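# Find the heavy cartons and stand them on the platform

## Task

Four closed cartons sit on the table, and at least one of them still holds disk drives; they look identical, but a loaded carton weighs roughly double the heaviest empty one. Every loaded carton must end up standing on the low platform, upright in its current orientation and not tilted. Any empty carton left on or above the platform, or leaning against its top edge, means failure. All carton contents must be completely inside their cartons at the end. Release everything and move the arms away when finished; anything staying in place only because the robot holds it does not count.

## Robot and tools

Robot: two arms, left_arm and right_arm. Each has 7 joints (column order: waist, shoulder, upper arm roll, elbow, forearm roll, wrist pitch, wrist roll) and a parallel gripper. The names are labels only and do not match image sides; left_arm sits on the +y side.

Frame: a single scene frame. Origin is on the table surface midway between the arms, +x points out across the table, +z points up. Hand positions are in metres, orientations as quaternions wxyz. Printed hand positions can be off, more so at long reach.

execute_actions takes "actions", a list holding zero or one item, plus optional "pictures" (boolean). Forms:
- Empty list: no command, returns the current state with pictures.
- Action: {"rows": [...], "steps": n}, up to 15 rows and n from 11 to 15 (default 15). Each row is used for one 1/30 s control step; if rows run out, the last one repeats.
- Wait: {"steps": n} with n up to 300, no new command; reply time counts into those steps.
A refused call sends nothing. Pictures come only with an empty list or "pictures": true.

Each row is one list of 18 numbers, all in [-1, 1], covering both arms even if one is idle: left_arm's 7 joint values, its gripper position, its gripper speed, then the same 9 for right_arm.

Joint values are offsets, not poses. They are measured from the joint angles in the most recent result that listed them (before any such result in the scene, and for later calls within a single reply, from where the arm is when the action begins), never from the previous row. Scale: 1.0 equals 0.9985 rad for waist, shoulder, upper arm roll and elbow, and 0.8765 rad for forearm roll, wrist pitch and wrist roll. So sending all zeros pulls the arm back to the reference angles; it is not a hold or a wait. Joint ranges (rad): waist ±69.115, shoulder ±2.250, upper arm roll ±69.115, elbow ±2.580, forearm roll ±69.115, wrist pitch ±2.100, wrist roll ±69.115. Asking beyond a range by more than 0.013 rad gets the call refused; true ends may differ by up to 0.013 rad, and a joint pushed past its real end stops there, reported as "joint sent to its limit" (possibly about an earlier action). Missing that line does not prove there is room left.

Motion limits: per step, the target stays within 0.304 rad of the measured angle (first four joints) or 0.266 rad (last three), and targets that would move the hand over 70 mm from its measured spot are scaled back. Joints accelerate and slow together, so big moves may be unfinished when a result returns. Between calls the arms keep heading for the last row's target until motion has nearly stopped or a step is HELD.

Gripper position (absolute): +1 fully open at 85 mm, 0 about 41 mm, pads touch near -0.8, -1 closes until blocked. Gripper speed: -1 about 20 mm/s, 0 about 85, +1 about 150. Full close squeezes roughly 190 to 235 N per pad. To grasp, hold position at -1; for a lighter grasp, open, then close to just under the object width. To release, send a width larger than the object. To leave a gripper unchanged, repeat its last two numbers (0 is a real command). Fingers point along the gripper's +z and close along its y. end_effector_position is the closed-pad midpoint; fingertips extend about 19 mm past it closed, 6 mm open, and move about 13 mm outward while closing, so keep clearance above surfaces.

Result lines: the state line gives each arm's hand position and quaternion. Joint positions and Joint velocities list one block per arm (rad, rad/s). position_measured_pct is about 50 - 50 x finger position: 0 fully open; stopping short under 90 means something is held or blocking; about 90 or more means the pads met on nothing or something tiny. "joint command not followed" means a clearance check altered joint targets; the rest of the row still ran. HELD marks steps where the row was not fully sent. Results arrive 11 steps before an action ends; those steps run afterward. MOTOR HOT appears from 60 °C; at 75 °C an OVER-TEMPERATURE FAULT makes that arm sag until cool, so don't hold heavy loads long. A TORQUE FAULT (load limits 50.7 N m for the first four joints, 31.9 for the last three, held weight included) freezes the arm 10 s.

zoom_image: "camera" (cam_head_left, cam_head_right, cam_high, cam_low, cam_left_wrist, cam_right_wrist) and "region" [x0, y0, x1, y1] in image pixels from the top-left, no larger than 504x504. All images are 672x504.

finished_scene: "scene" is the current scene number; it ends the scene permanently, reports success and gives the next task.

Weight cues: lifting a loaded carton raises joint loads and motor heat noticeably. Avoid dropping cartons, knocking anything off the table, tilting or spilling contents, slamming, pressing hard, and arm-to-arm contact. Loose objects or held items may get brief external pushes.

Each tool is called after "Call:" as name(argument=value, ...) on one line, values as JSON.

## Session

Call:
execute_actions(actions=[])

Scene clock: 0.00 s of 6600.00 s.
left_arm: end_effector_position=(+0.2621, +0.5212, +0.2429) position_measured_pct=0.0 end_effector_quat_wxyz=(-0.200, +0.322, +0.909, +0.175) | right_arm: end_effector_position=(+0.3060, -0.5952, +0.2004) position_measured_pct=0.0 end_effector_quat_wxyz=(-0.001, +0.396, +0.918, +0.001)
Joint positions: left_arm=[-0.46   0.155  0.222  2.071 -0.628  1.128  0.917] | right_arm=[ 0.82   0.43   0.002  1.659 -0.002  1.055  1.514]
Joint velocities: left_arm=[ 0.    -0.    -0.001 -0.     0.001 -0.    -0.   ] | right_arm=[-0.001  0.    -0.    -0.001 -0.     0.    -0.   ]

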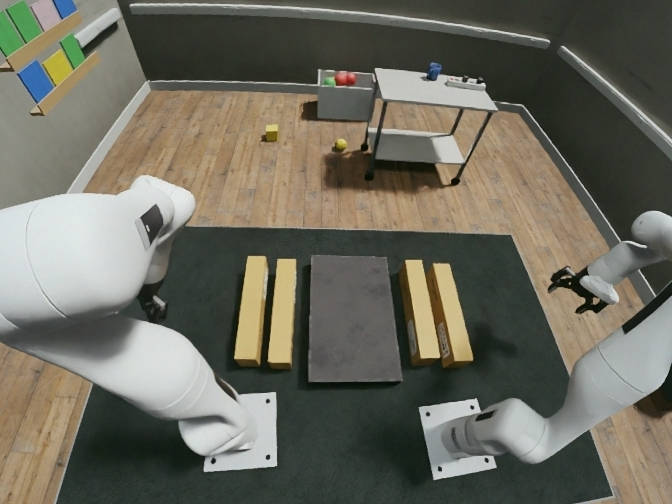

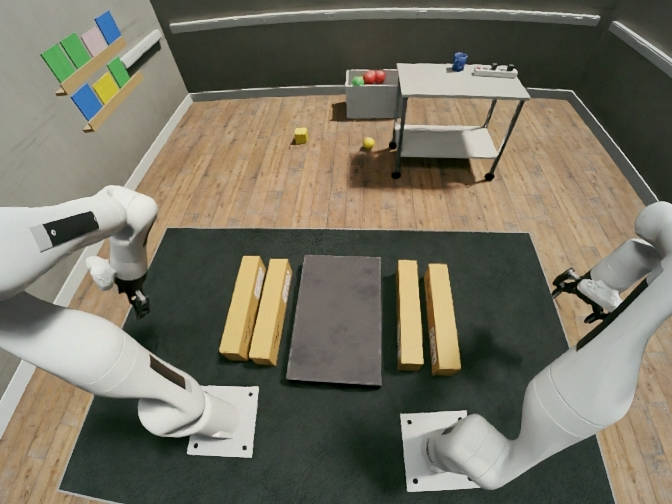

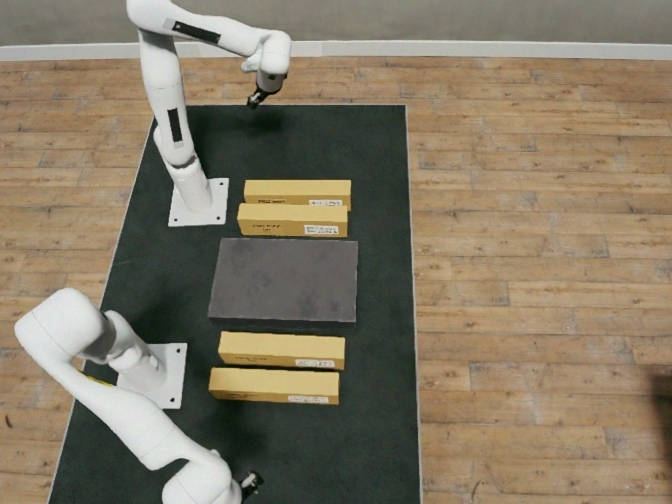

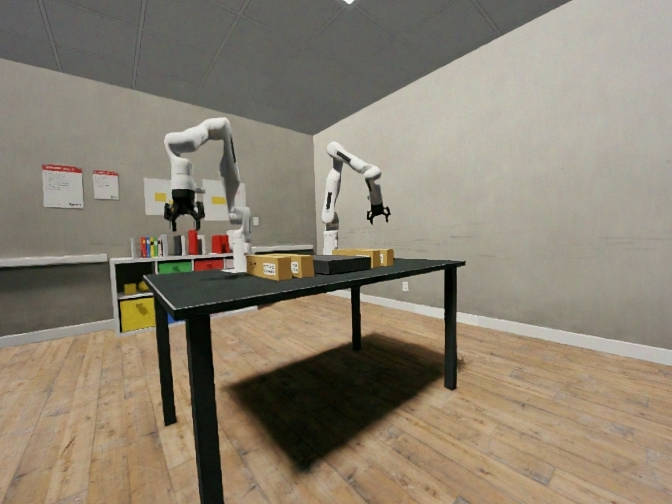

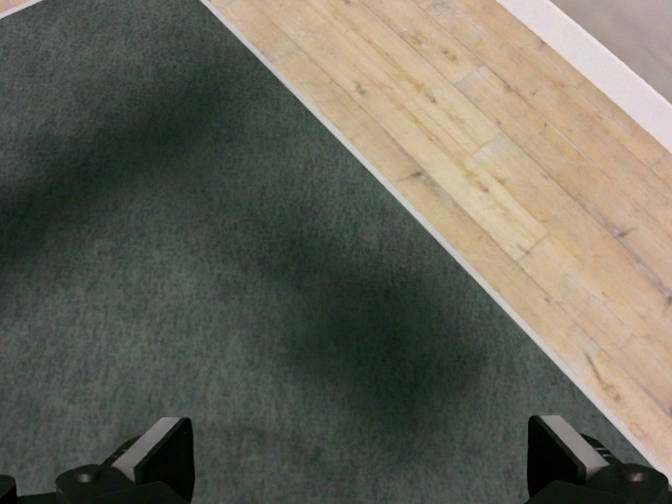

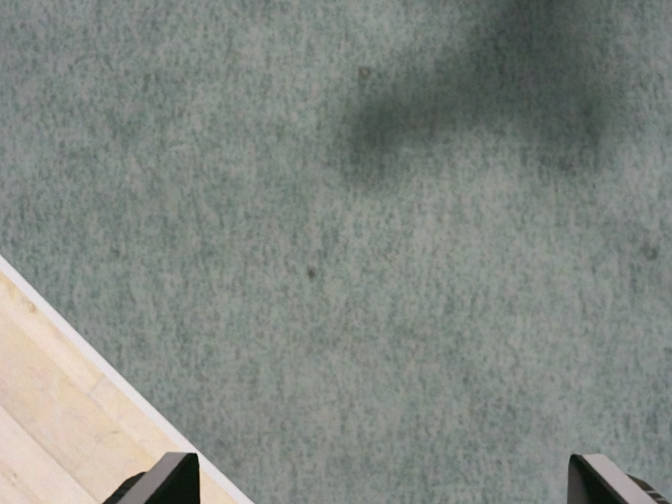

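Call:
execute_actions(actions=[{"rows":[[0.461,0.031,-0.222,-0.047,0.716,-0.224,0.7,1,0,-0.821,-0.244,0,0.366,0,-0.14,0.03,1,0]]}])

Call:
execute_actions(actions=[{"steps":45}], pictures=true)

Scene clock: 1.13 s of 6600.00 s.
left_arm: end_effector_position=(+0.2728, +0.5112, +0.2382) position_measured_pct=0.0 end_effector_quat_wxyz=(-0.183, +0.313, +0.916, +0.173) | right_arm: end_effector_position=(+0.3106, -0.5783, +0.2049) position_measured_pct=0.0 end_effector_quat_wxyz=(+0.004, +0.378, +0.926, -0.002)
Joint positions: left_arm=[-0.419  0.159  0.197  2.066 -0.6    1.108  0.945] | right_arm=[ 0.781  0.399  0.005  1.693 -0.001  1.041  1.517]
Joint velocities: left_arm=[ 0.62   0.061 -0.409 -0.088  0.492 -0.361  0.493] | right_arm=[-0.612 -0.487  0.004  0.568 -0.    -0.229  0.048]
Steps of this call (steps 1 to 30: nothing new was sent; steps 31 to 34: the first 4 steps of this action). Readings (joint positions | what the end effector reports):
31: left_arm=[-0.458 0.155 0.221 2.071 -0.627 1.128 0.917] | right_arm=[0.818 0.429 0.003 1.660 -0.002 1.054 1.514] | left_arm position_measured_pct=0.0 | right_arm position_measured_pct=0.0
32: left_arm=[-0.450 0.156 0.217 2.070 -0.623 1.125 0.922] | right_arm=[0.811 0.423 0.004 1.666 -0.001 1.052 1.514] | left_arm position_measured_pct=0.0 | right_arm position_measured_pct=0.0
34: the state above

Scene clock: 2.63 s of 6600.00 s.
left_arm: end_effector_position=(+0.3654, +0.2999, +0.1995) position_measured_pct=0.0 end_effector_quat_wxyz=(-0.000, -0.014, +1.000, -0.000) | right_arm: end_effector_position=(+0.3277, -0.2736, +0.1993) position_measured_pct=0.0 end_effector_quat_wxyz=(-0.000, -0.016, +1.000, +0.001)
Joint positions: left_arm=[ 0.001  0.186 -0.     2.024  0.     0.932  1.53 ] | right_arm=[ 0.     0.186  0.002  2.024 -0.002  0.932  1.54 ]
Joint velocities: left_arm=[ 0.     0.    -0.    -0.    -0.     0.001  0.   ] | right_arm=[-0.    -0.001  0.     0.     0.     0.     0.   ]
Kept back: nothing.
Steps of this call (steps 1 to 11: the last 11 steps of your previous action; steps 12 to 45: the robot went on to your last target). Readings (joint positions | what the end effector reports):
1: left_arm=[-0.396 0.161 0.182 2.063 -0.581 1.094 0.964] | right_arm=[0.758 0.380 0.005 1.715 -0.001 1.032 1.519] | left_arm position_measured_pct=0.0 | right_arm position_measured_pct=0.0
2: left_arm=[-0.367 0.164 0.162 2.058 -0.557 1.077 0.988] | right_arm=[0.729 0.360 0.005 1.742 -0.001 1.022 1.521] | left_arm position_measured_pct=0.0 | right_arm position_measured_pct=0.0
4: left_arm=[-0.300 0.169 0.123 2.050 -0.499 1.042 1.046] | right_arm=[0.670 0.325 0.003 1.797 -0.002 1.004 1.525] | left_arm position_measured_pct=0.0 | right_arm position_measured_pct=0.0
8: left_arm=[-0.174 0.176 0.068 2.038 -0.375 0.993 1.170] | right_arm=[0.542 0.272 0.003 1.886 -0.002 0.975 1.531] | left_arm position_measured_pct=0.0 | right_arm position_measured_pct=0.0
45: the state above
All arms were judged still, so your last target was given up. Only a new action makes them travel on or press farther. Fingers that are still opening or closing keep moving.

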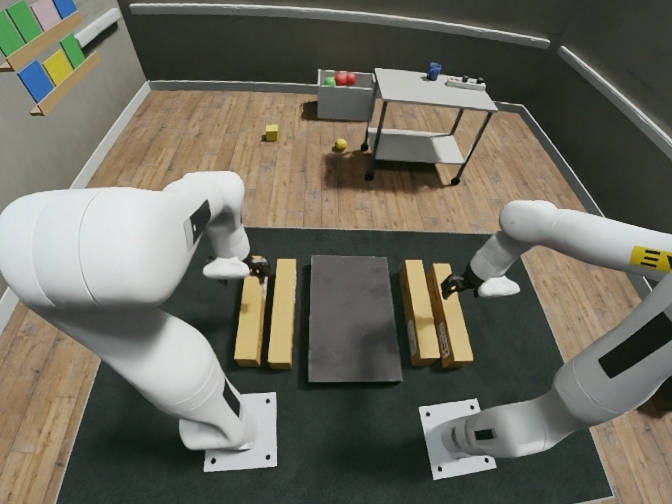

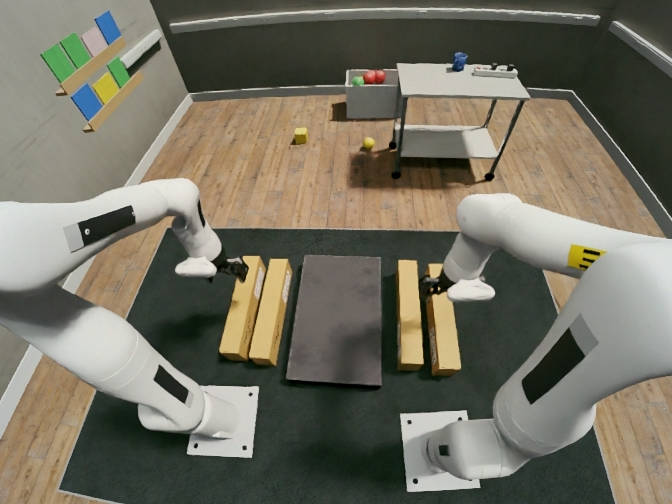

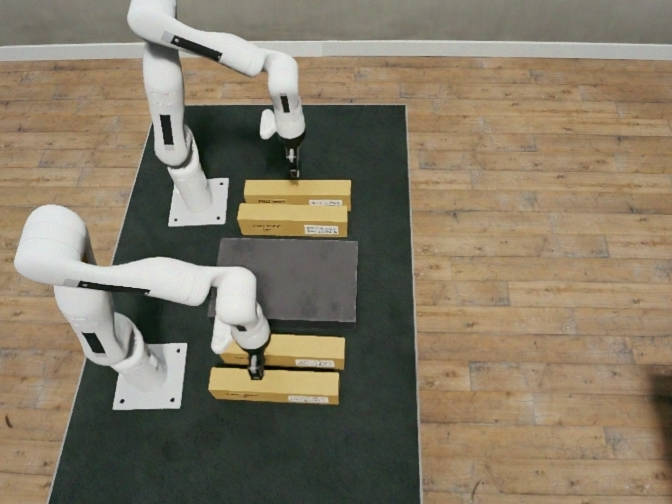

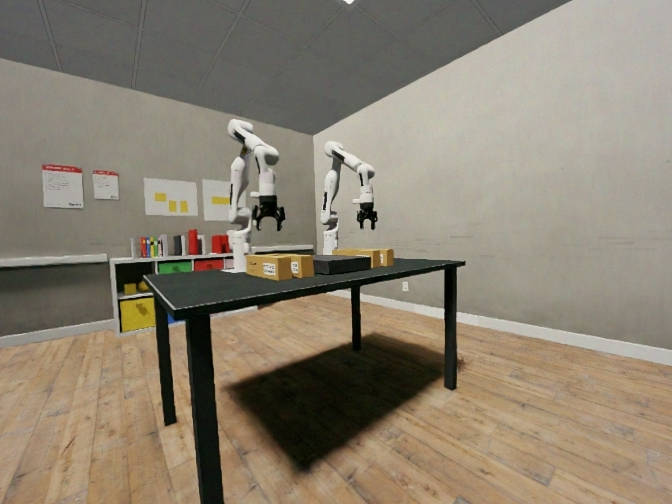

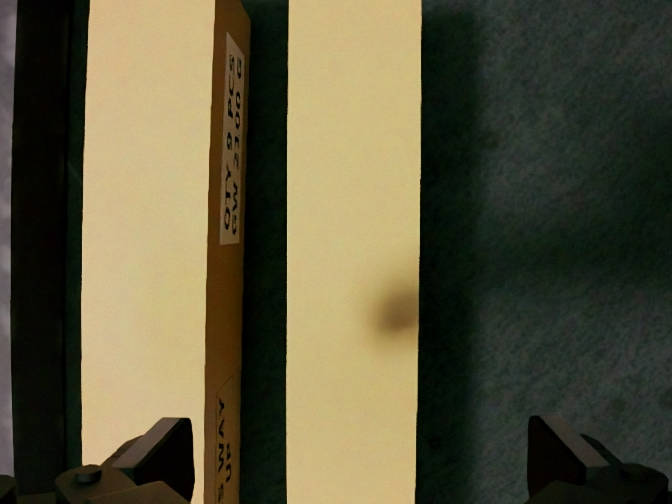

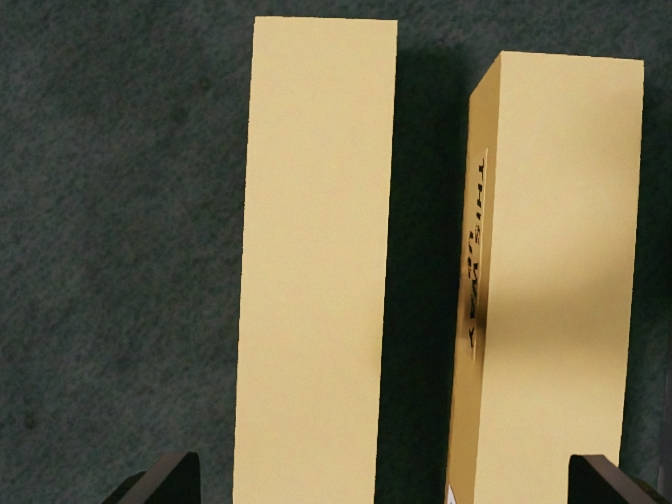

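Call:
execute_actions(actions=[{"rows":[[0,0.177,0,0.143,0,-0.365,-0.03,1,0,0.072,0.244,0,0.02,0,-0.301,0.047,1,0]]}])

Call:
execute_actions(actions=[{"steps":25}], pictures=true)

Scene clock: 4.13 s of 6600.00 s.
left_arm: end_effector_position=(+0.3638, +0.2997, +0.1803) position_measured_pct=0.0 end_effector_quat_wxyz=(-0.008, -0.012, +1.000, -0.000) | right_arm: end_effector_position=(+0.3337, -0.2770, +0.1859) position_measured_pct=0.0 end_effector_quat_wxyz=(-0.004, -0.013, +1.000, +0.001)
Joint positions: left_arm=[0.001 0.224 0.    2.05  0.    0.882 1.526] | right_arm=[ 0.012  0.225  0.002  2.027 -0.002  0.897  1.546]
Joint velocities: left_arm=[ 0.     0.612 -0.     0.459 -0.001 -0.864 -0.084] | right_arm=[ 0.182  0.611 -0.002  0.047 -0.    -0.613  0.095]
Steps of this call (steps 1 to 41: nothing new was sent; steps 42 to 45: the first 4 steps of this action). Readings (joint positions | what the end effector reports):
42: left_arm=[0.001 0.187 -0.000 2.025 0.000 0.931 1.530] | right_arm=[0.001 0.188 0.002 2.025 -0.002 0.931 1.540] | left_arm position_measured_pct=0.0 | right_arm position_measured_pct=0.0
43: left_arm=[0.001 0.194 0.000 2.029 0.000 0.923 1.529] | right_arm=[0.003 0.194 0.002 2.025 -0.002 0.926 1.541] | left_arm position_measured_pct=0.0 | right_arm position_measured_pct=0.0
45: the state above

Scene clock: 4.97 s of 6600.00 s.
left_arm: end_effector_position=(+0.3654, +0.2999, +0.1096) position_measured_pct=0.0 end_effector_quat_wxyz=(+0.000, -0.001, +1.000, +0.000) | right_arm: end_effector_position=(+0.3665, -0.2979, +0.1092) position_measured_pct=0.0 end_effector_quat_wxyz=(-0.000, -0.000, +1.000, +0.000)
Joint positions: left_arm=[ 0.001  0.363 -0.     2.167  0.     0.612  1.504] | right_arm=[ 0.072  0.43   0.002  2.044 -0.002  0.668  1.581]
Joint velocities: left_arm=[-0.     0.001 -0.    -0.     0.002  0.001  0.   ] | right_arm=[ 0.001  0.001 -0.    -0.    -0.     0.    -0.   ]
Kept back: nothing.
Steps of this call (steps 1 to 11: the last 11 steps of your previous action; steps 12 to 25: the robot went on to your last target). Readings (joint positions | what the end effector reports):
1: left_arm=[0.001 0.246 0.000 2.067 0.000 0.849 1.522] | right_arm=[0.019 0.248 0.002 2.029 -0.002 0.873 1.549] | left_arm position_measured_pct=0.0 | right_arm position_measured_pct=0.0
2: left_arm=[0.001 0.267 -0.000 2.085 0.000 0.810 1.519] | right_arm=[0.027 0.276 0.002 2.031 -0.002 0.844 1.554] | left_arm position_measured_pct=0.0 | right_arm position_measured_pct=0.0
4: left_arm=[0.001 0.306 -0.000 2.119 0.000 0.730 1.513] | right_arm=[0.046 0.340 0.002 2.036 -0.002 0.772 1.565] | left_arm position_measured_pct=0.0 | right_arm position_measured_pct=0.0
8: left_arm=[0.001 0.355 -0.000 2.164 0.000 0.618 1.504] | right_arm=[0.067 0.414 0.003 2.044 -0.002 0.679 1.580] | left_arm position_measured_pct=0.0 | right_arm position_measured_pct=0.0
25: the state above

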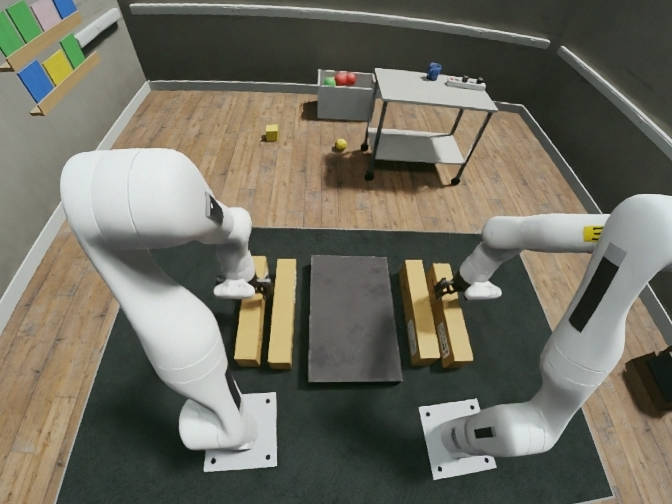

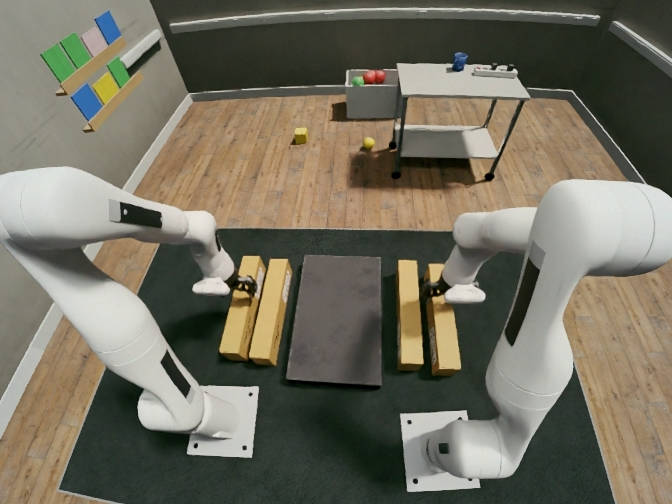

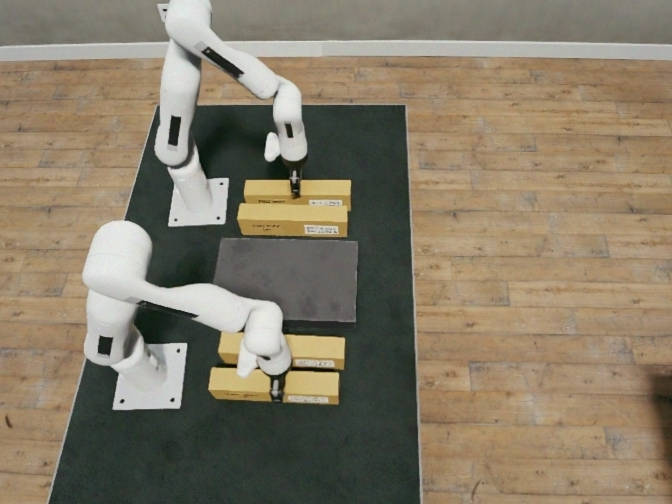

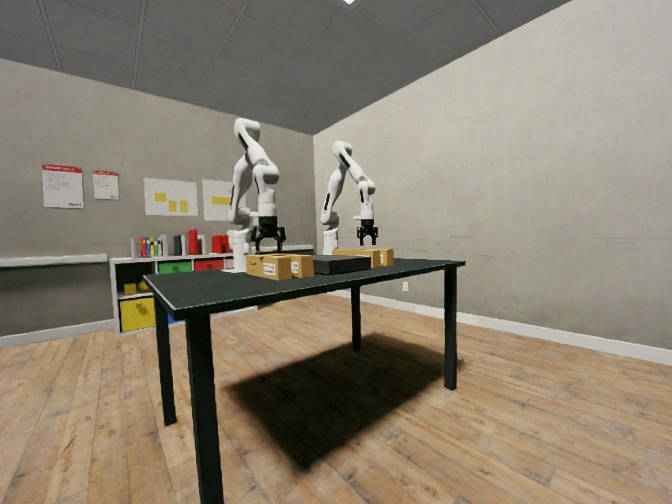

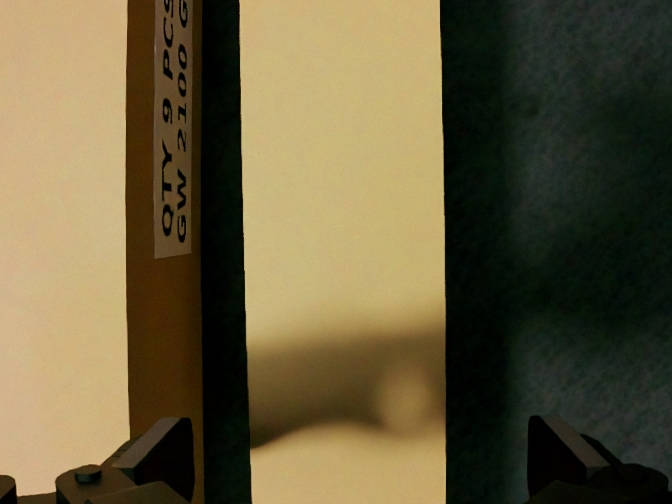

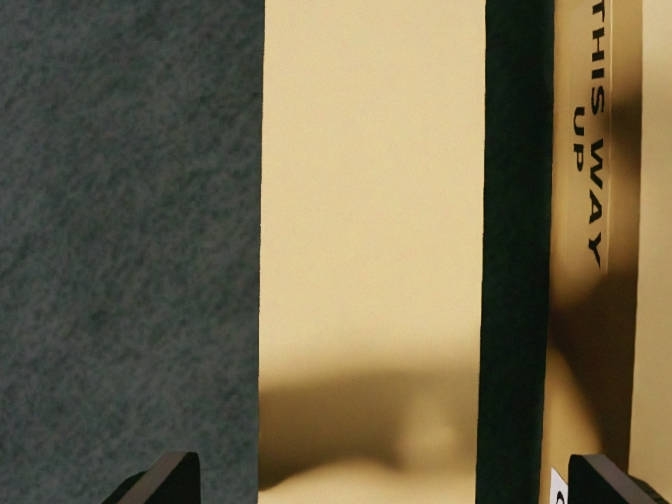

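Call:
execute_actions(actions=[{"rows":[[0.008,0,0,0,0,0,0,0.75,1,0.006,0,0,0,0,0,0,0.75,1],[0.008,0,0,0,0,0,0,0.75,1,0.006,0,0,0,0,0,0,0.75,1],[0.008,0.168,0,0.063,0,-0.264,0,0.75,1,0.006,0.148,0,0.058,0,-0.235,0,0.75,1]]}])

Call:
execute_actions(actions=[{"steps":22}])

Call:
execute_actions(actions=[{"rows":[[0,0,0,0,0,0,0,-1,-0.3,0,0,0,0,0,0,0,-1,-0.3]]}])

Call:
execute_actions(actions=[{"steps":20}], pictures=true)

Scene clock: 5.70 s of 6600.00 s.
left_arm: end_effector_position=(+0.3652, +0.2974, +0.1064) position_measured_pct=7.5 end_effector_quat_wxyz=(-0.001, +0.002, +1.000, -0.000) | right_arm: end_effector_position=(+0.3663, -0.3000, +0.1057) position_measured_pct=7.5 end_effector_quat_wxyz=(-0.001, +0.003, +1.000, +0.000)
Joint positions: left_arm=[0.008 0.371 0.    2.169 0.    0.604 1.504] | right_arm=[ 0.077  0.438  0.003  2.047 -0.002  0.66   1.581]
Joint velocities: left_arm=[ 0.002  0.295 -0.001  0.087 -0.002 -0.317  0.   ] | right_arm=[ 0.001  0.288 -0.002  0.089 -0.002 -0.323  0.   ]
Steps of this call (steps 1 to 15: the robot went on to your last target; steps 16 to 18: nothing new was sent; steps 19 to 22: the first 4 steps of this action). Readings (joint positions | what the end effector reports):
19: left_arm=[0.002 0.363 -0.000 2.167 -0.000 0.612 1.504] | right_arm=[0.073 0.430 0.002 2.044 -0.002 0.668 1.581] | left_arm position_measured_pct=0.0 | right_arm position_measured_pct=0.0
20: left_arm=[0.007 0.363 -0.001 2.167 -0.000 0.612 1.504] | right_arm=[0.077 0.430 0.002 2.044 -0.002 0.668 1.581] | left_arm position_measured_pct=0.8 | right_arm position_measured_pct=0.8
22: the state above

Scene clock: 6.43 s of 6600.00 s.
left_arm: end_effector_position=(+0.3673, +0.2981, +0.0478) position_measured_pct=12.7 end_effector_quat_wxyz=(+0.004, +0.002, +1.000, +0.000) | right_arm: end_effector_position=(+0.3685, -0.3029, +0.0474) position_measured_pct=12.7 end_effector_quat_wxyz=(+0.004, +0.005, +1.000, -0.001)
Joint positions: left_arm=[ 0.007  0.521 -0.001  2.229 -0.     0.383  1.503] | right_arm=[ 0.081  0.571  0.005  2.101 -0.001  0.463  1.582]
Joint velocities: left_arm=[-0.    -0.    -0.001 -0.     0.     0.    -0.   ] | right_arm=[-0.001 -0.    -0.     0.001 -0.    -0.    -0.   ]
Kept back: nothing.
Steps of this call (steps 1 to 11: the last 11 steps of your previous action; steps 12 to 22: the robot went on to your last target). Readings (joint positions | what the end effector reports):
1: left_arm=[0.008 0.384 0.000 2.173 0.000 0.589 1.504] | right_arm=[0.077 0.450 0.003 2.051 -0.002 0.645 1.581] | left_arm position_measured_pct=9.9 | right_arm position_measured_pct=9.9
2: left_arm=[0.008 0.402 0.000 2.179 0.000 0.567 1.504] | right_arm=[0.078 0.468 0.002 2.057 -0.002 0.623 1.581] | left_arm position_measured_pct=11.1 | right_arm position_measured_pct=11.1
4: left_arm=[0.008 0.452 0.000 2.197 0.000 0.499 1.504] | right_arm=[0.078 0.517 0.002 2.076 -0.002 0.556 1.581] | left_arm position_measured_pct=12.3 | right_arm position_measured_pct=12.3
8: left_arm=[0.009 0.518 -0.000 2.226 0.000 0.392 1.504] | right_arm=[0.079 0.567 0.003 2.101 -0.002 0.469 1.582] | left_arm position_measured_pct=12.7 | right_arm position_measured_pct=12.7
22: the state above

Scene clock: 6.57 s of 6600.00 s.
left_arm: end_effector_position=(+0.3682, +0.2984, +0.0489) position_measured_pct=15.9 end_effector_quat_wxyz=(+0.006, +0.002, +1.000, +0.001) | right_arm: end_effector_position=(+0.3693, -0.3036, +0.0483) position_measured_pct=15.9 end_effector_quat_wxyz=(+0.005, +0.006, +1.000, -0.001)
Joint positions: left_arm=[ 0.007  0.518 -0.001  2.229 -0.     0.383  1.503] | right_arm=[ 0.082  0.568  0.006  2.1   -0.001  0.463  1.582]
Joint velocities: left_arm=[ 0.007  0.042  0.004  0.004  0.001  0.    -0.   ] | right_arm=[-0.013  0.028 -0.008  0.008 -0.001  0.001  0.   ]
Steps of this call (steps 1 to 4: the first 4 steps of this action). Readings (joint positions | what the end effector reports):
1: left_arm=[0.007 0.520 -0.001 2.229 -0.000 0.383 1.503] | right_arm=[0.082 0.569 0.005 2.101 -0.001 0.463 1.582] | left_arm position_measured_pct=12.7 | right_arm position_measured_pct=12.7
2: left_arm=[0.006 0.516 -0.001 2.229 -0.000 0.384 1.503] | right_arm=[0.083 0.567 0.005 2.100 -0.001 0.463 1.582] | left_arm position_measured_pct=12.7 | right_arm position_measured_pct=13.1
4: the state above

Scene clock: 7.23 s of 6600.00 s.
left_arm: end_effector_position=(+0.3676, +0.2965, +0.0488) position_measured_pct=35.7 end_effector_quat_wxyz=(+0.005, +0.003, +1.000, -0.000) | right_arm: end_effector_position=(+0.3688, -0.3020, +0.0484) position_measured_pct=35.3 end_effector_quat_wxyz=(+0.004, +0.005, +1.000, -0.001)
Joint positions: left_arm=[0.009 0.518 0.002 2.229 0.001 0.385 1.504] | right_arm=[ 0.081  0.568  0.004  2.101 -0.002  0.464  1.581]
Joint velocities: left_arm=[ 0.    -0.    -0.001  0.001  0.001 -0.    -0.   ] | right_arm=[ 0.001  0.    -0.     0.001  0.     0.    -0.   ]
Kept back: nothing.
Steps of this call (steps 1 to 11: the last 11 steps of your previous action; steps 12 to 15: the robot went on to your last target; steps 16 to 20: nothing new was sent). Readings (joint positions | what the end effector reports):
1: left_arm=[0.007 0.519 -0.001 2.229 -0.000 0.383 1.503] | right_arm=[0.082 0.569 0.005 2.100 -0.001 0.463 1.582] | left_arm position_measured_pct=18.3 | right_arm position_measured_pct=18.3
2: left_arm=[0.007 0.520 -0.001 2.229 -0.000 0.383 1.503] | right_arm=[0.082 0.570 0.005 2.101 -0.001 0.463 1.582] | left_arm position_measured_pct=20.2 | right_arm position_measured_pct=20.2
4: left_arm=[0.007 0.520 -0.001 2.229 -0.000 0.383 1.503] | right_arm=[0.081 0.570 0.005 2.101 -0.001 0.463 1.582] | left_arm position_measured_pct=24.6 | right_arm position_measured_pct=24.6
8: left_arm=[0.009 0.519 0.002 2.229 0.001 0.384 1.504] | right_arm=[0.081 0.569 0.004 2.101 -0.002 0.464 1.581] | left_arm position_measured_pct=33.7 | right_arm position_measured_pct=32.9
20: the state above
All arms were judged still, so your last target was given up. Only a new action makes them travel on or press farther. Fingers that are still opening or closing keep moving.

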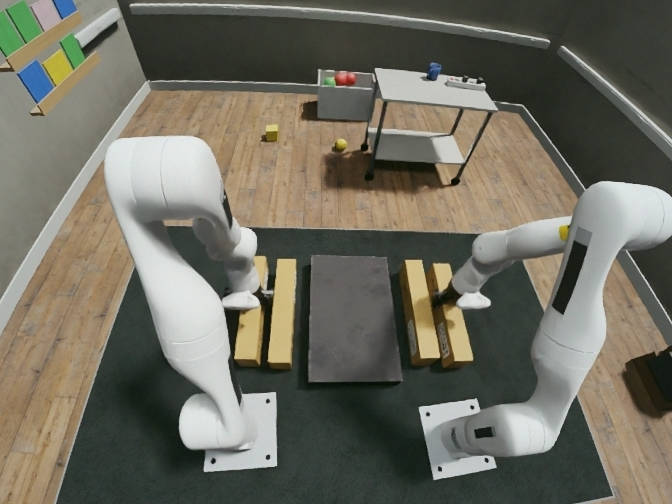

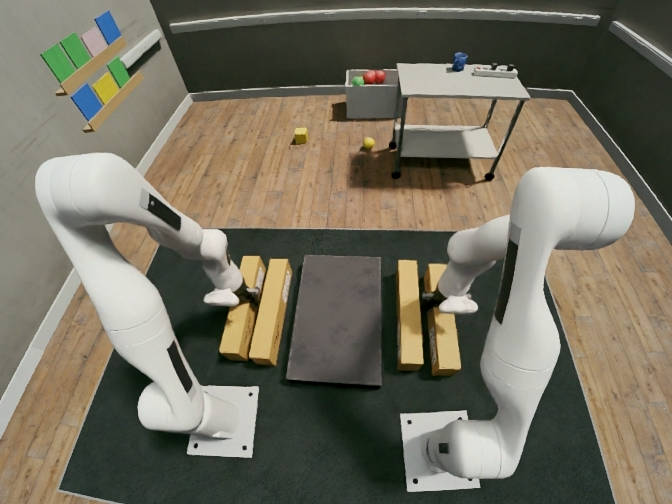

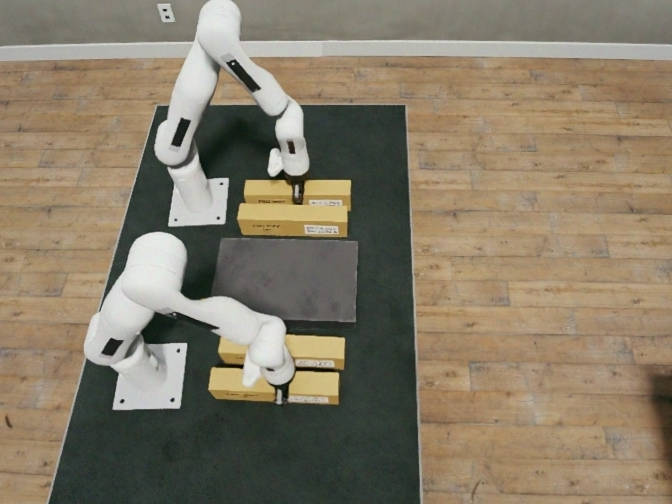

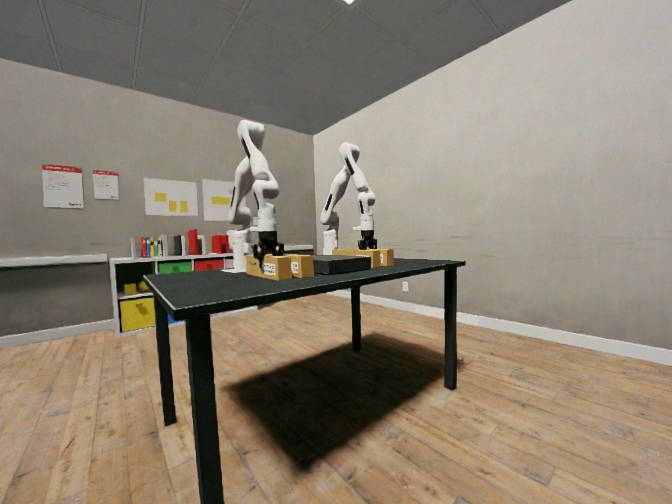

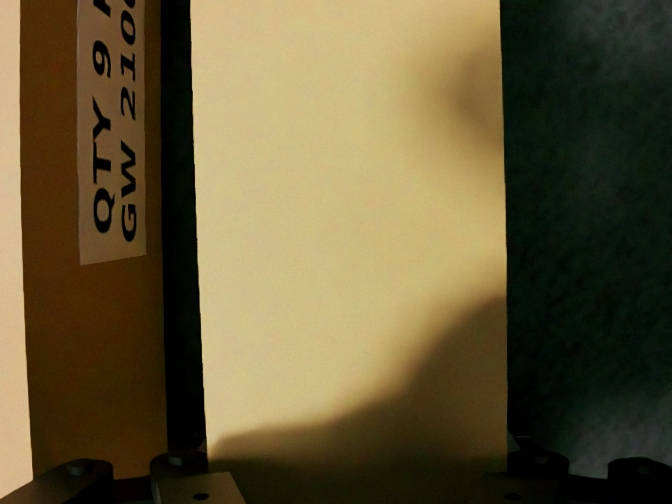

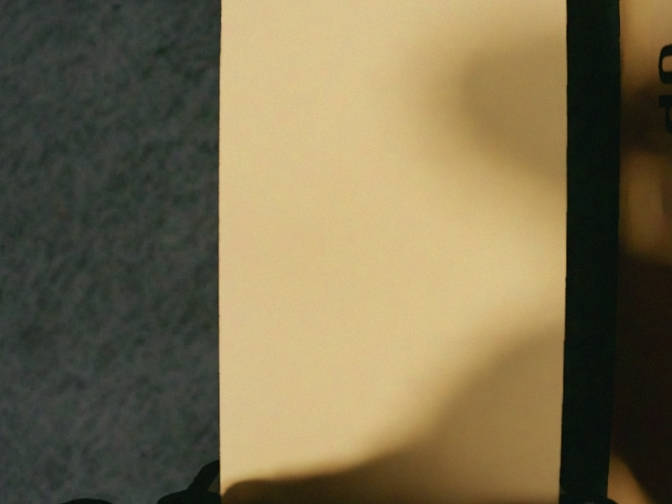

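Call:
execute_actions(actions=[{"rows":[[0,-0.06,0,-0.02,0,0.09,0,-1,-0.3,0,-0.06,0,-0.02,0,0.09,0,-1,-0.3]]}])

Call:
execute_actions(actions=[{"steps":30}])

Scene clock: 7.73 s of 6600.00 s.
left_arm: end_effector_position=(+0.3666, +0.2971, +0.0597) position_measured_pct=35.7 end_effector_quat_wxyz=(+0.004, +0.003, +1.000, +0.000) | right_arm: end_effector_position=(+0.3688, -0.3022, +0.0615) position_measured_pct=35.3 end_effector_quat_wxyz=(+0.005, +0.005, +1.000, -0.001)
Joint positions: left_arm=[0.009 0.488 0.    2.222 0.    0.424 1.504] | right_arm=[ 0.081  0.536  0.004  2.092 -0.002  0.503  1.581]
Joint velocities: left_arm=[ 0.002 -0.432  0.003 -0.134  0.008  0.63   0.003] | right_arm=[ 0.001 -0.449 -0.002 -0.149 -0.008  0.621 -0.004]
Steps of this call (steps 1 to 11: nothing new was sent; steps 12 to 15: the first 4 steps of this action). Readings (joint positions | what the end effector reports):
12: left_arm=[0.009 0.517 0.002 2.229 0.001 0.385 1.504] | right_arm=[0.081 0.567 0.004 2.101 -0.002 0.465 1.581] | left_arm position_measured_pct=35.7 | right_arm position_measured_pct=35.3
13: left_arm=[0.009 0.513 0.001 2.228 0.001 0.391 1.504] | right_arm=[0.081 0.562 0.004 2.100 -0.002 0.471 1.581] | left_arm position_measured_pct=35.7 | right_arm position_measured_pct=35.3
15: the state above

Scene clock: 8.73 s of 6600.00 s.
left_arm: end_effector_position=(+0.3648, +0.2964, +0.0681) position_measured_pct=35.7 end_effector_quat_wxyz=(-0.000, +0.003, +1.000, -0.001) | right_arm: end_effector_position=(+0.3675, -0.3019, +0.0717) position_measured_pct=35.3 end_effector_quat_wxyz=(+0.002, +0.005, +1.000, -0.000)
Joint positions: left_arm=[0.009 0.466 0.002 2.213 0.001 0.463 1.504] | right_arm=[ 0.081  0.513  0.004  2.083 -0.002  0.543  1.581]
Joint velocities: left_arm=[ 0.    -0.     0.001  0.001  0.001  0.    -0.001] | right_arm=[ 0.001  0.001 -0.    -0.001  0.    -0.     0.   ]
Kept back: nothing.
Steps of this call (steps 1 to 11: the last 11 steps of your previous action; steps 12 to 30: the robot went on to your last target). Readings (joint positions | what the end effector reports):
1: left_arm=[0.009 0.476 0.001 2.217 0.001 0.442 1.504] | right_arm=[0.081 0.523 0.004 2.087 -0.002 0.522 1.581] | left_arm position_measured_pct=35.7 | right_arm position_measured_pct=35.3
2: left_arm=[0.009 0.469 0.001 2.214 0.001 0.455 1.504] | right_arm=[0.080 0.517 0.004 2.084 -0.002 0.534 1.581] | left_arm position_measured_pct=35.7 | right_arm position_measured_pct=35.3
4: left_arm=[0.009 0.468 0.002 2.212 0.001 0.462 1.504] | right_arm=[0.081 0.515 0.004 2.082 -0.002 0.542 1.581] | left_arm position_measured_pct=35.7 | right_arm position_measured_pct=35.3
8: left_arm=[0.009 0.467 0.002 2.213 0.001 0.463 1.504] | right_arm=[0.081 0.513 0.004 2.083 -0.002 0.543 1.581] | left_arm position_measured_pct=35.7 | right_arm position_measured_pct=35.3
30: the state above
All arms were judged still, so your last target was given up. Only a new action makes them travel on or press farther. Fingers that are still opening or closing keep moving.

Call:
execute_actions(actions=[{"rows":[[0,0.02,0,0.006,0,-0.04,0,-1,-0.3,0,0.025,0,0.008,0,-0.04,0,-1,-0.3],[0,0.02,0,0.006,0,-0.04,0,-1,-0.3,0,0.025,0,0.008,0,-0.04,0,-1,-0.3],[0,0.02,0,0.006,0,-0.04,0,-1,-0.3,0,0.025,0,0.008,0,-0.04,0,-1,-0.3],[0,0.02,0,0.006,0,-0.04,0,-1,-0.3,0,0.025,0,0.008,0,-0.04,0,-1,-0.3],[0,0.035,0,0.011,0,-0.07,0,-1,-0.3,0,0.04,0,0.013,0,-0.07,0,-1,-0.3],[0,0.035,0,0.011,0,-0.07,0,-1,-0.3,0,0.04,0,0.013,0,-0.07,0,-1,-0.3],[0,0.035,0,0.011,0,-0.07,0,-1,-0.3,0,0.04,0,0.013,0,-0.07,0,-1,-0.3],[0,0.046,0,0.015,0,-0.09,0,-1,-0.3,0,0.051,0,0.017,0,-0.09,0,-1,-0.3]]}])

Call:
execute_actions(actions=[{"steps":16}])

Call:
execute_actions(actions=[{"rows":[[0,0,0,0,0,0,0,0.7,0,0,0,0,0,0,0,0,0.7,0]],"steps":11}])

Call:
execute_actions(actions=[{"rows":[[0,-0.17,0,-0.07,0,0.274,0,0.7,0,0,-0.155,0,-0.065,0,0.25,0,0.7,0]]}])

Call:
execute_actions(actions=[{"steps":18}])

Scene clock: 9.83 s of 6600.00 s.
left_arm: end_effector_position=(+0.3639, +0.2963, +0.0588) position_measured_pct=35.7 end_effector_quat_wxyz=(-0.002, +0.003, +1.000, -0.001) | right_arm: end_effector_position=(+0.3663, -0.3019, +0.0608) position_measured_pct=35.3 end_effector_quat_wxyz=(-0.000, +0.005, +1.000, -0.000)
Joint positions: left_arm=[0.009 0.491 0.001 2.22  0.001 0.434 1.504] | right_arm=[ 0.081  0.539  0.004  2.09  -0.002  0.513  1.581]
Joint velocities: left_arm=[-0.001  0.109 -0.003  0.078 -0.001 -0.199 -0.   ] | right_arm=[-0.002  0.135 -0.003  0.084 -0.    -0.218 -0.   ]
Steps of this call (steps 1 to 29: nothing new was sent; steps 30 to 33: the first 4 steps of this action). Readings (joint positions | what the end effector reports):
30: left_arm=[0.009 0.468 0.002 2.213 0.001 0.462 1.504] | right_arm=[0.081 0.514 0.004 2.083 -0.002 0.542 1.581] | left_arm position_measured_pct=35.7 | right_arm position_measured_pct=35.3
31: left_arm=[0.009 0.474 0.002 2.214 0.001 0.455 1.504] | right_arm=[0.081 0.520 0.004 2.084 -0.002 0.535 1.581] | left_arm position_measured_pct=35.7 | right_arm position_measured_pct=35.3
33: the state above

Scene clock: 10.37 s of 6600.00 s.
left_arm: end_effector_position=(+0.3670, +0.2966, +0.0491) position_measured_pct=35.7 end_effector_quat_wxyz=(+0.005, +0.003, +1.000, -0.000) | right_arm: end_effector_position=(+0.3692, -0.3019, +0.0488) position_measured_pct=35.3 end_effector_quat_wxyz=(+0.005, +0.005, +1.000, -0.001)
Joint positions: left_arm=[0.009 0.517 0.001 2.23  0.001 0.385 1.504] | right_arm=[ 0.081  0.567  0.004  2.101 -0.002  0.464  1.581]
Joint velocities: left_arm=[-0.     0.    -0.002 -0.001  0.001  0.     0.   ] | right_arm=[ 0.004  0.     0.     0.001 -0.     0.    -0.   ]
Kept back: nothing.
Steps of this call (steps 1 to 11: the last 11 steps of your previous action; steps 12 to 16: the robot went on to your last target). Readings (joint positions | what the end effector reports):
1: left_arm=[0.009 0.494 0.001 2.222 0.001 0.428 1.504] | right_arm=[0.081 0.543 0.004 2.093 -0.002 0.507 1.581] | left_arm position_measured_pct=35.7 | right_arm position_measured_pct=35.3
2: left_arm=[0.009 0.501 0.001 2.224 0.001 0.418 1.504] | right_arm=[0.081 0.549 0.004 2.095 -0.002 0.496 1.581] | left_arm position_measured_pct=35.7 | right_arm position_measured_pct=35.3
4: left_arm=[0.009 0.509 0.001 2.227 0.001 0.402 1.504] | right_arm=[0.081 0.557 0.004 2.098 -0.002 0.481 1.581] | left_arm position_measured_pct=35.7 | right_arm position_measured_pct=35.3
8: left_arm=[0.009 0.517 0.001 2.230 0.001 0.385 1.504] | right_arm=[0.081 0.566 0.004 2.101 -0.002 0.464 1.581] | left_arm position_measured_pct=35.7 | right_arm position_measured_pct=35.3
16: the state above

Scene clock: 10.40 s of 6600.00 s.
left_arm: end_effector_position=(+0.3670, +0.2966, +0.0491) position_measured_pct=35.7 end_effector_quat_wxyz=(+0.005, +0.003, +1.000, -0.000) | right_arm: end_effector_position=(+0.3692, -0.3019, +0.0488) position_measured_pct=35.3 end_effector_quat_wxyz=(+0.005, +0.005, +1.000, -0.001)
Joint positions: left_arm=[0.009 0.517 0.001 2.23  0.001 0.385 1.504] | right_arm=[ 0.081  0.567  0.004  2.101 -0.002  0.464  1.581]
Joint velocities: left_arm=[-0.    -0.     0.001  0.     0.001 -0.    -0.001] | right_arm=[ 0.  0.  0. -0. -0.  0. -0.]
Kept back: the last 11 steps of this action, its rows measured from the state above.
Steps of this call (step 1: the robot went on to your last target). Readings (joint positions | what the end effector reports):
1: the state above

Scene clock: 10.90 s of 6600.00 s.
left_arm: end_effector_position=(+0.3697, +0.2970, +0.0638) position_measured_pct=15.1 end_effector_quat_wxyz=(+0.008, +0.003, +1.000, -0.000) | right_arm: end_effector_position=(+0.3714, -0.3019, +0.0650) position_measured_pct=15.1 end_effector_quat_wxyz=(+0.008, +0.005, +1.000, -0.000)
Joint positions: left_arm=[0.008 0.478 0.001 2.217 0.001 0.431 1.504] | right_arm=[ 0.08   0.529  0.004  2.087 -0.003  0.51   1.581]
Joint velocities: left_arm=[-0.    -0.611  0.    -0.238  0.     0.797  0.   ] | right_arm=[ 0.    -0.609 -0.    -0.241  0.     0.8    0.   ]
Steps of this call (steps 1 to 11: the last 11 steps of your previous action; steps 12 to 15: the first 4 steps of this action, its rows measured from where the robot was after step 11). Readings (joint positions | what the end effector reports):
11: left_arm=[0.008 0.517 0.001 2.230 0.001 0.385 1.504] | right_arm=[0.081 0.567 0.004 2.101 -0.002 0.464 1.581] | left_arm position_measured_pct=15.5 | right_arm position_measured_pct=15.5
12: left_arm=[0.008 0.515 0.001 2.230 0.001 0.386 1.504] | right_arm=[0.081 0.566 0.004 2.100 -0.002 0.465 1.581] | left_arm position_measured_pct=15.1 | right_arm position_measured_pct=15.1
13: left_arm=[0.008 0.508 0.001 2.228 0.001 0.394 1.504] | right_arm=[0.081 0.559 0.004 2.098 -0.002 0.472 1.581] | left_arm position_measured_pct=15.1 | right_arm position_measured_pct=15.1
15: the state above

Scene clock: 11.50 s of 6600.00 s.
left_arm: end_effector_position=(+0.3676, +0.2971, +0.1159) position_measured_pct=15.1 end_effector_quat_wxyz=(+0.004, +0.002, +1.000, -0.000) | right_arm: end_effector_position=(+0.3694, -0.3017, +0.1172) position_measured_pct=15.1 end_effector_quat_wxyz=(+0.005, +0.005, +1.000, -0.000)
Joint positions: left_arm=[0.008 0.347 0.001 2.16  0.001 0.625 1.504] | right_arm=[ 0.081  0.413  0.004  2.036 -0.002  0.683  1.581]
Joint velocities: left_arm=[-0.    -0.002  0.002 -0.    -0.     0.001  0.001] | right_arm=[ 0.002 -0.003  0.    -0.002  0.    -0.     0.   ]
Kept back: nothing.
Steps of this call (steps 1 to 11: the last 11 steps of your previous action; steps 12 to 18: the robot went on to your last target). Readings (joint positions | what the end effector reports):
1: left_arm=[0.008 0.455 0.001 2.208 0.001 0.462 1.504] | right_arm=[0.080 0.506 0.004 2.078 -0.002 0.541 1.581] | left_arm position_measured_pct=15.1 | right_arm position_measured_pct=15.1
2: left_arm=[0.008 0.428 0.001 2.196 0.001 0.500 1.504] | right_arm=[0.080 0.479 0.004 2.067 -0.003 0.578 1.581] | left_arm position_measured_pct=15.1 | right_arm position_measured_pct=15.1
4: left_arm=[0.008 0.383 0.001 2.176 0.001 0.570 1.504] | right_arm=[0.081 0.440 0.004 2.047 -0.002 0.642 1.581] | left_arm position_measured_pct=15.1 | right_arm position_measured_pct=15.1
8: left_arm=[0.008 0.354 0.001 2.161 0.001 0.624 1.504] | right_arm=[0.081 0.418 0.004 2.036 -0.002 0.682 1.581] | left_arm position_measured_pct=15.1 | right_arm position_measured_pct=15.1
18: the state above


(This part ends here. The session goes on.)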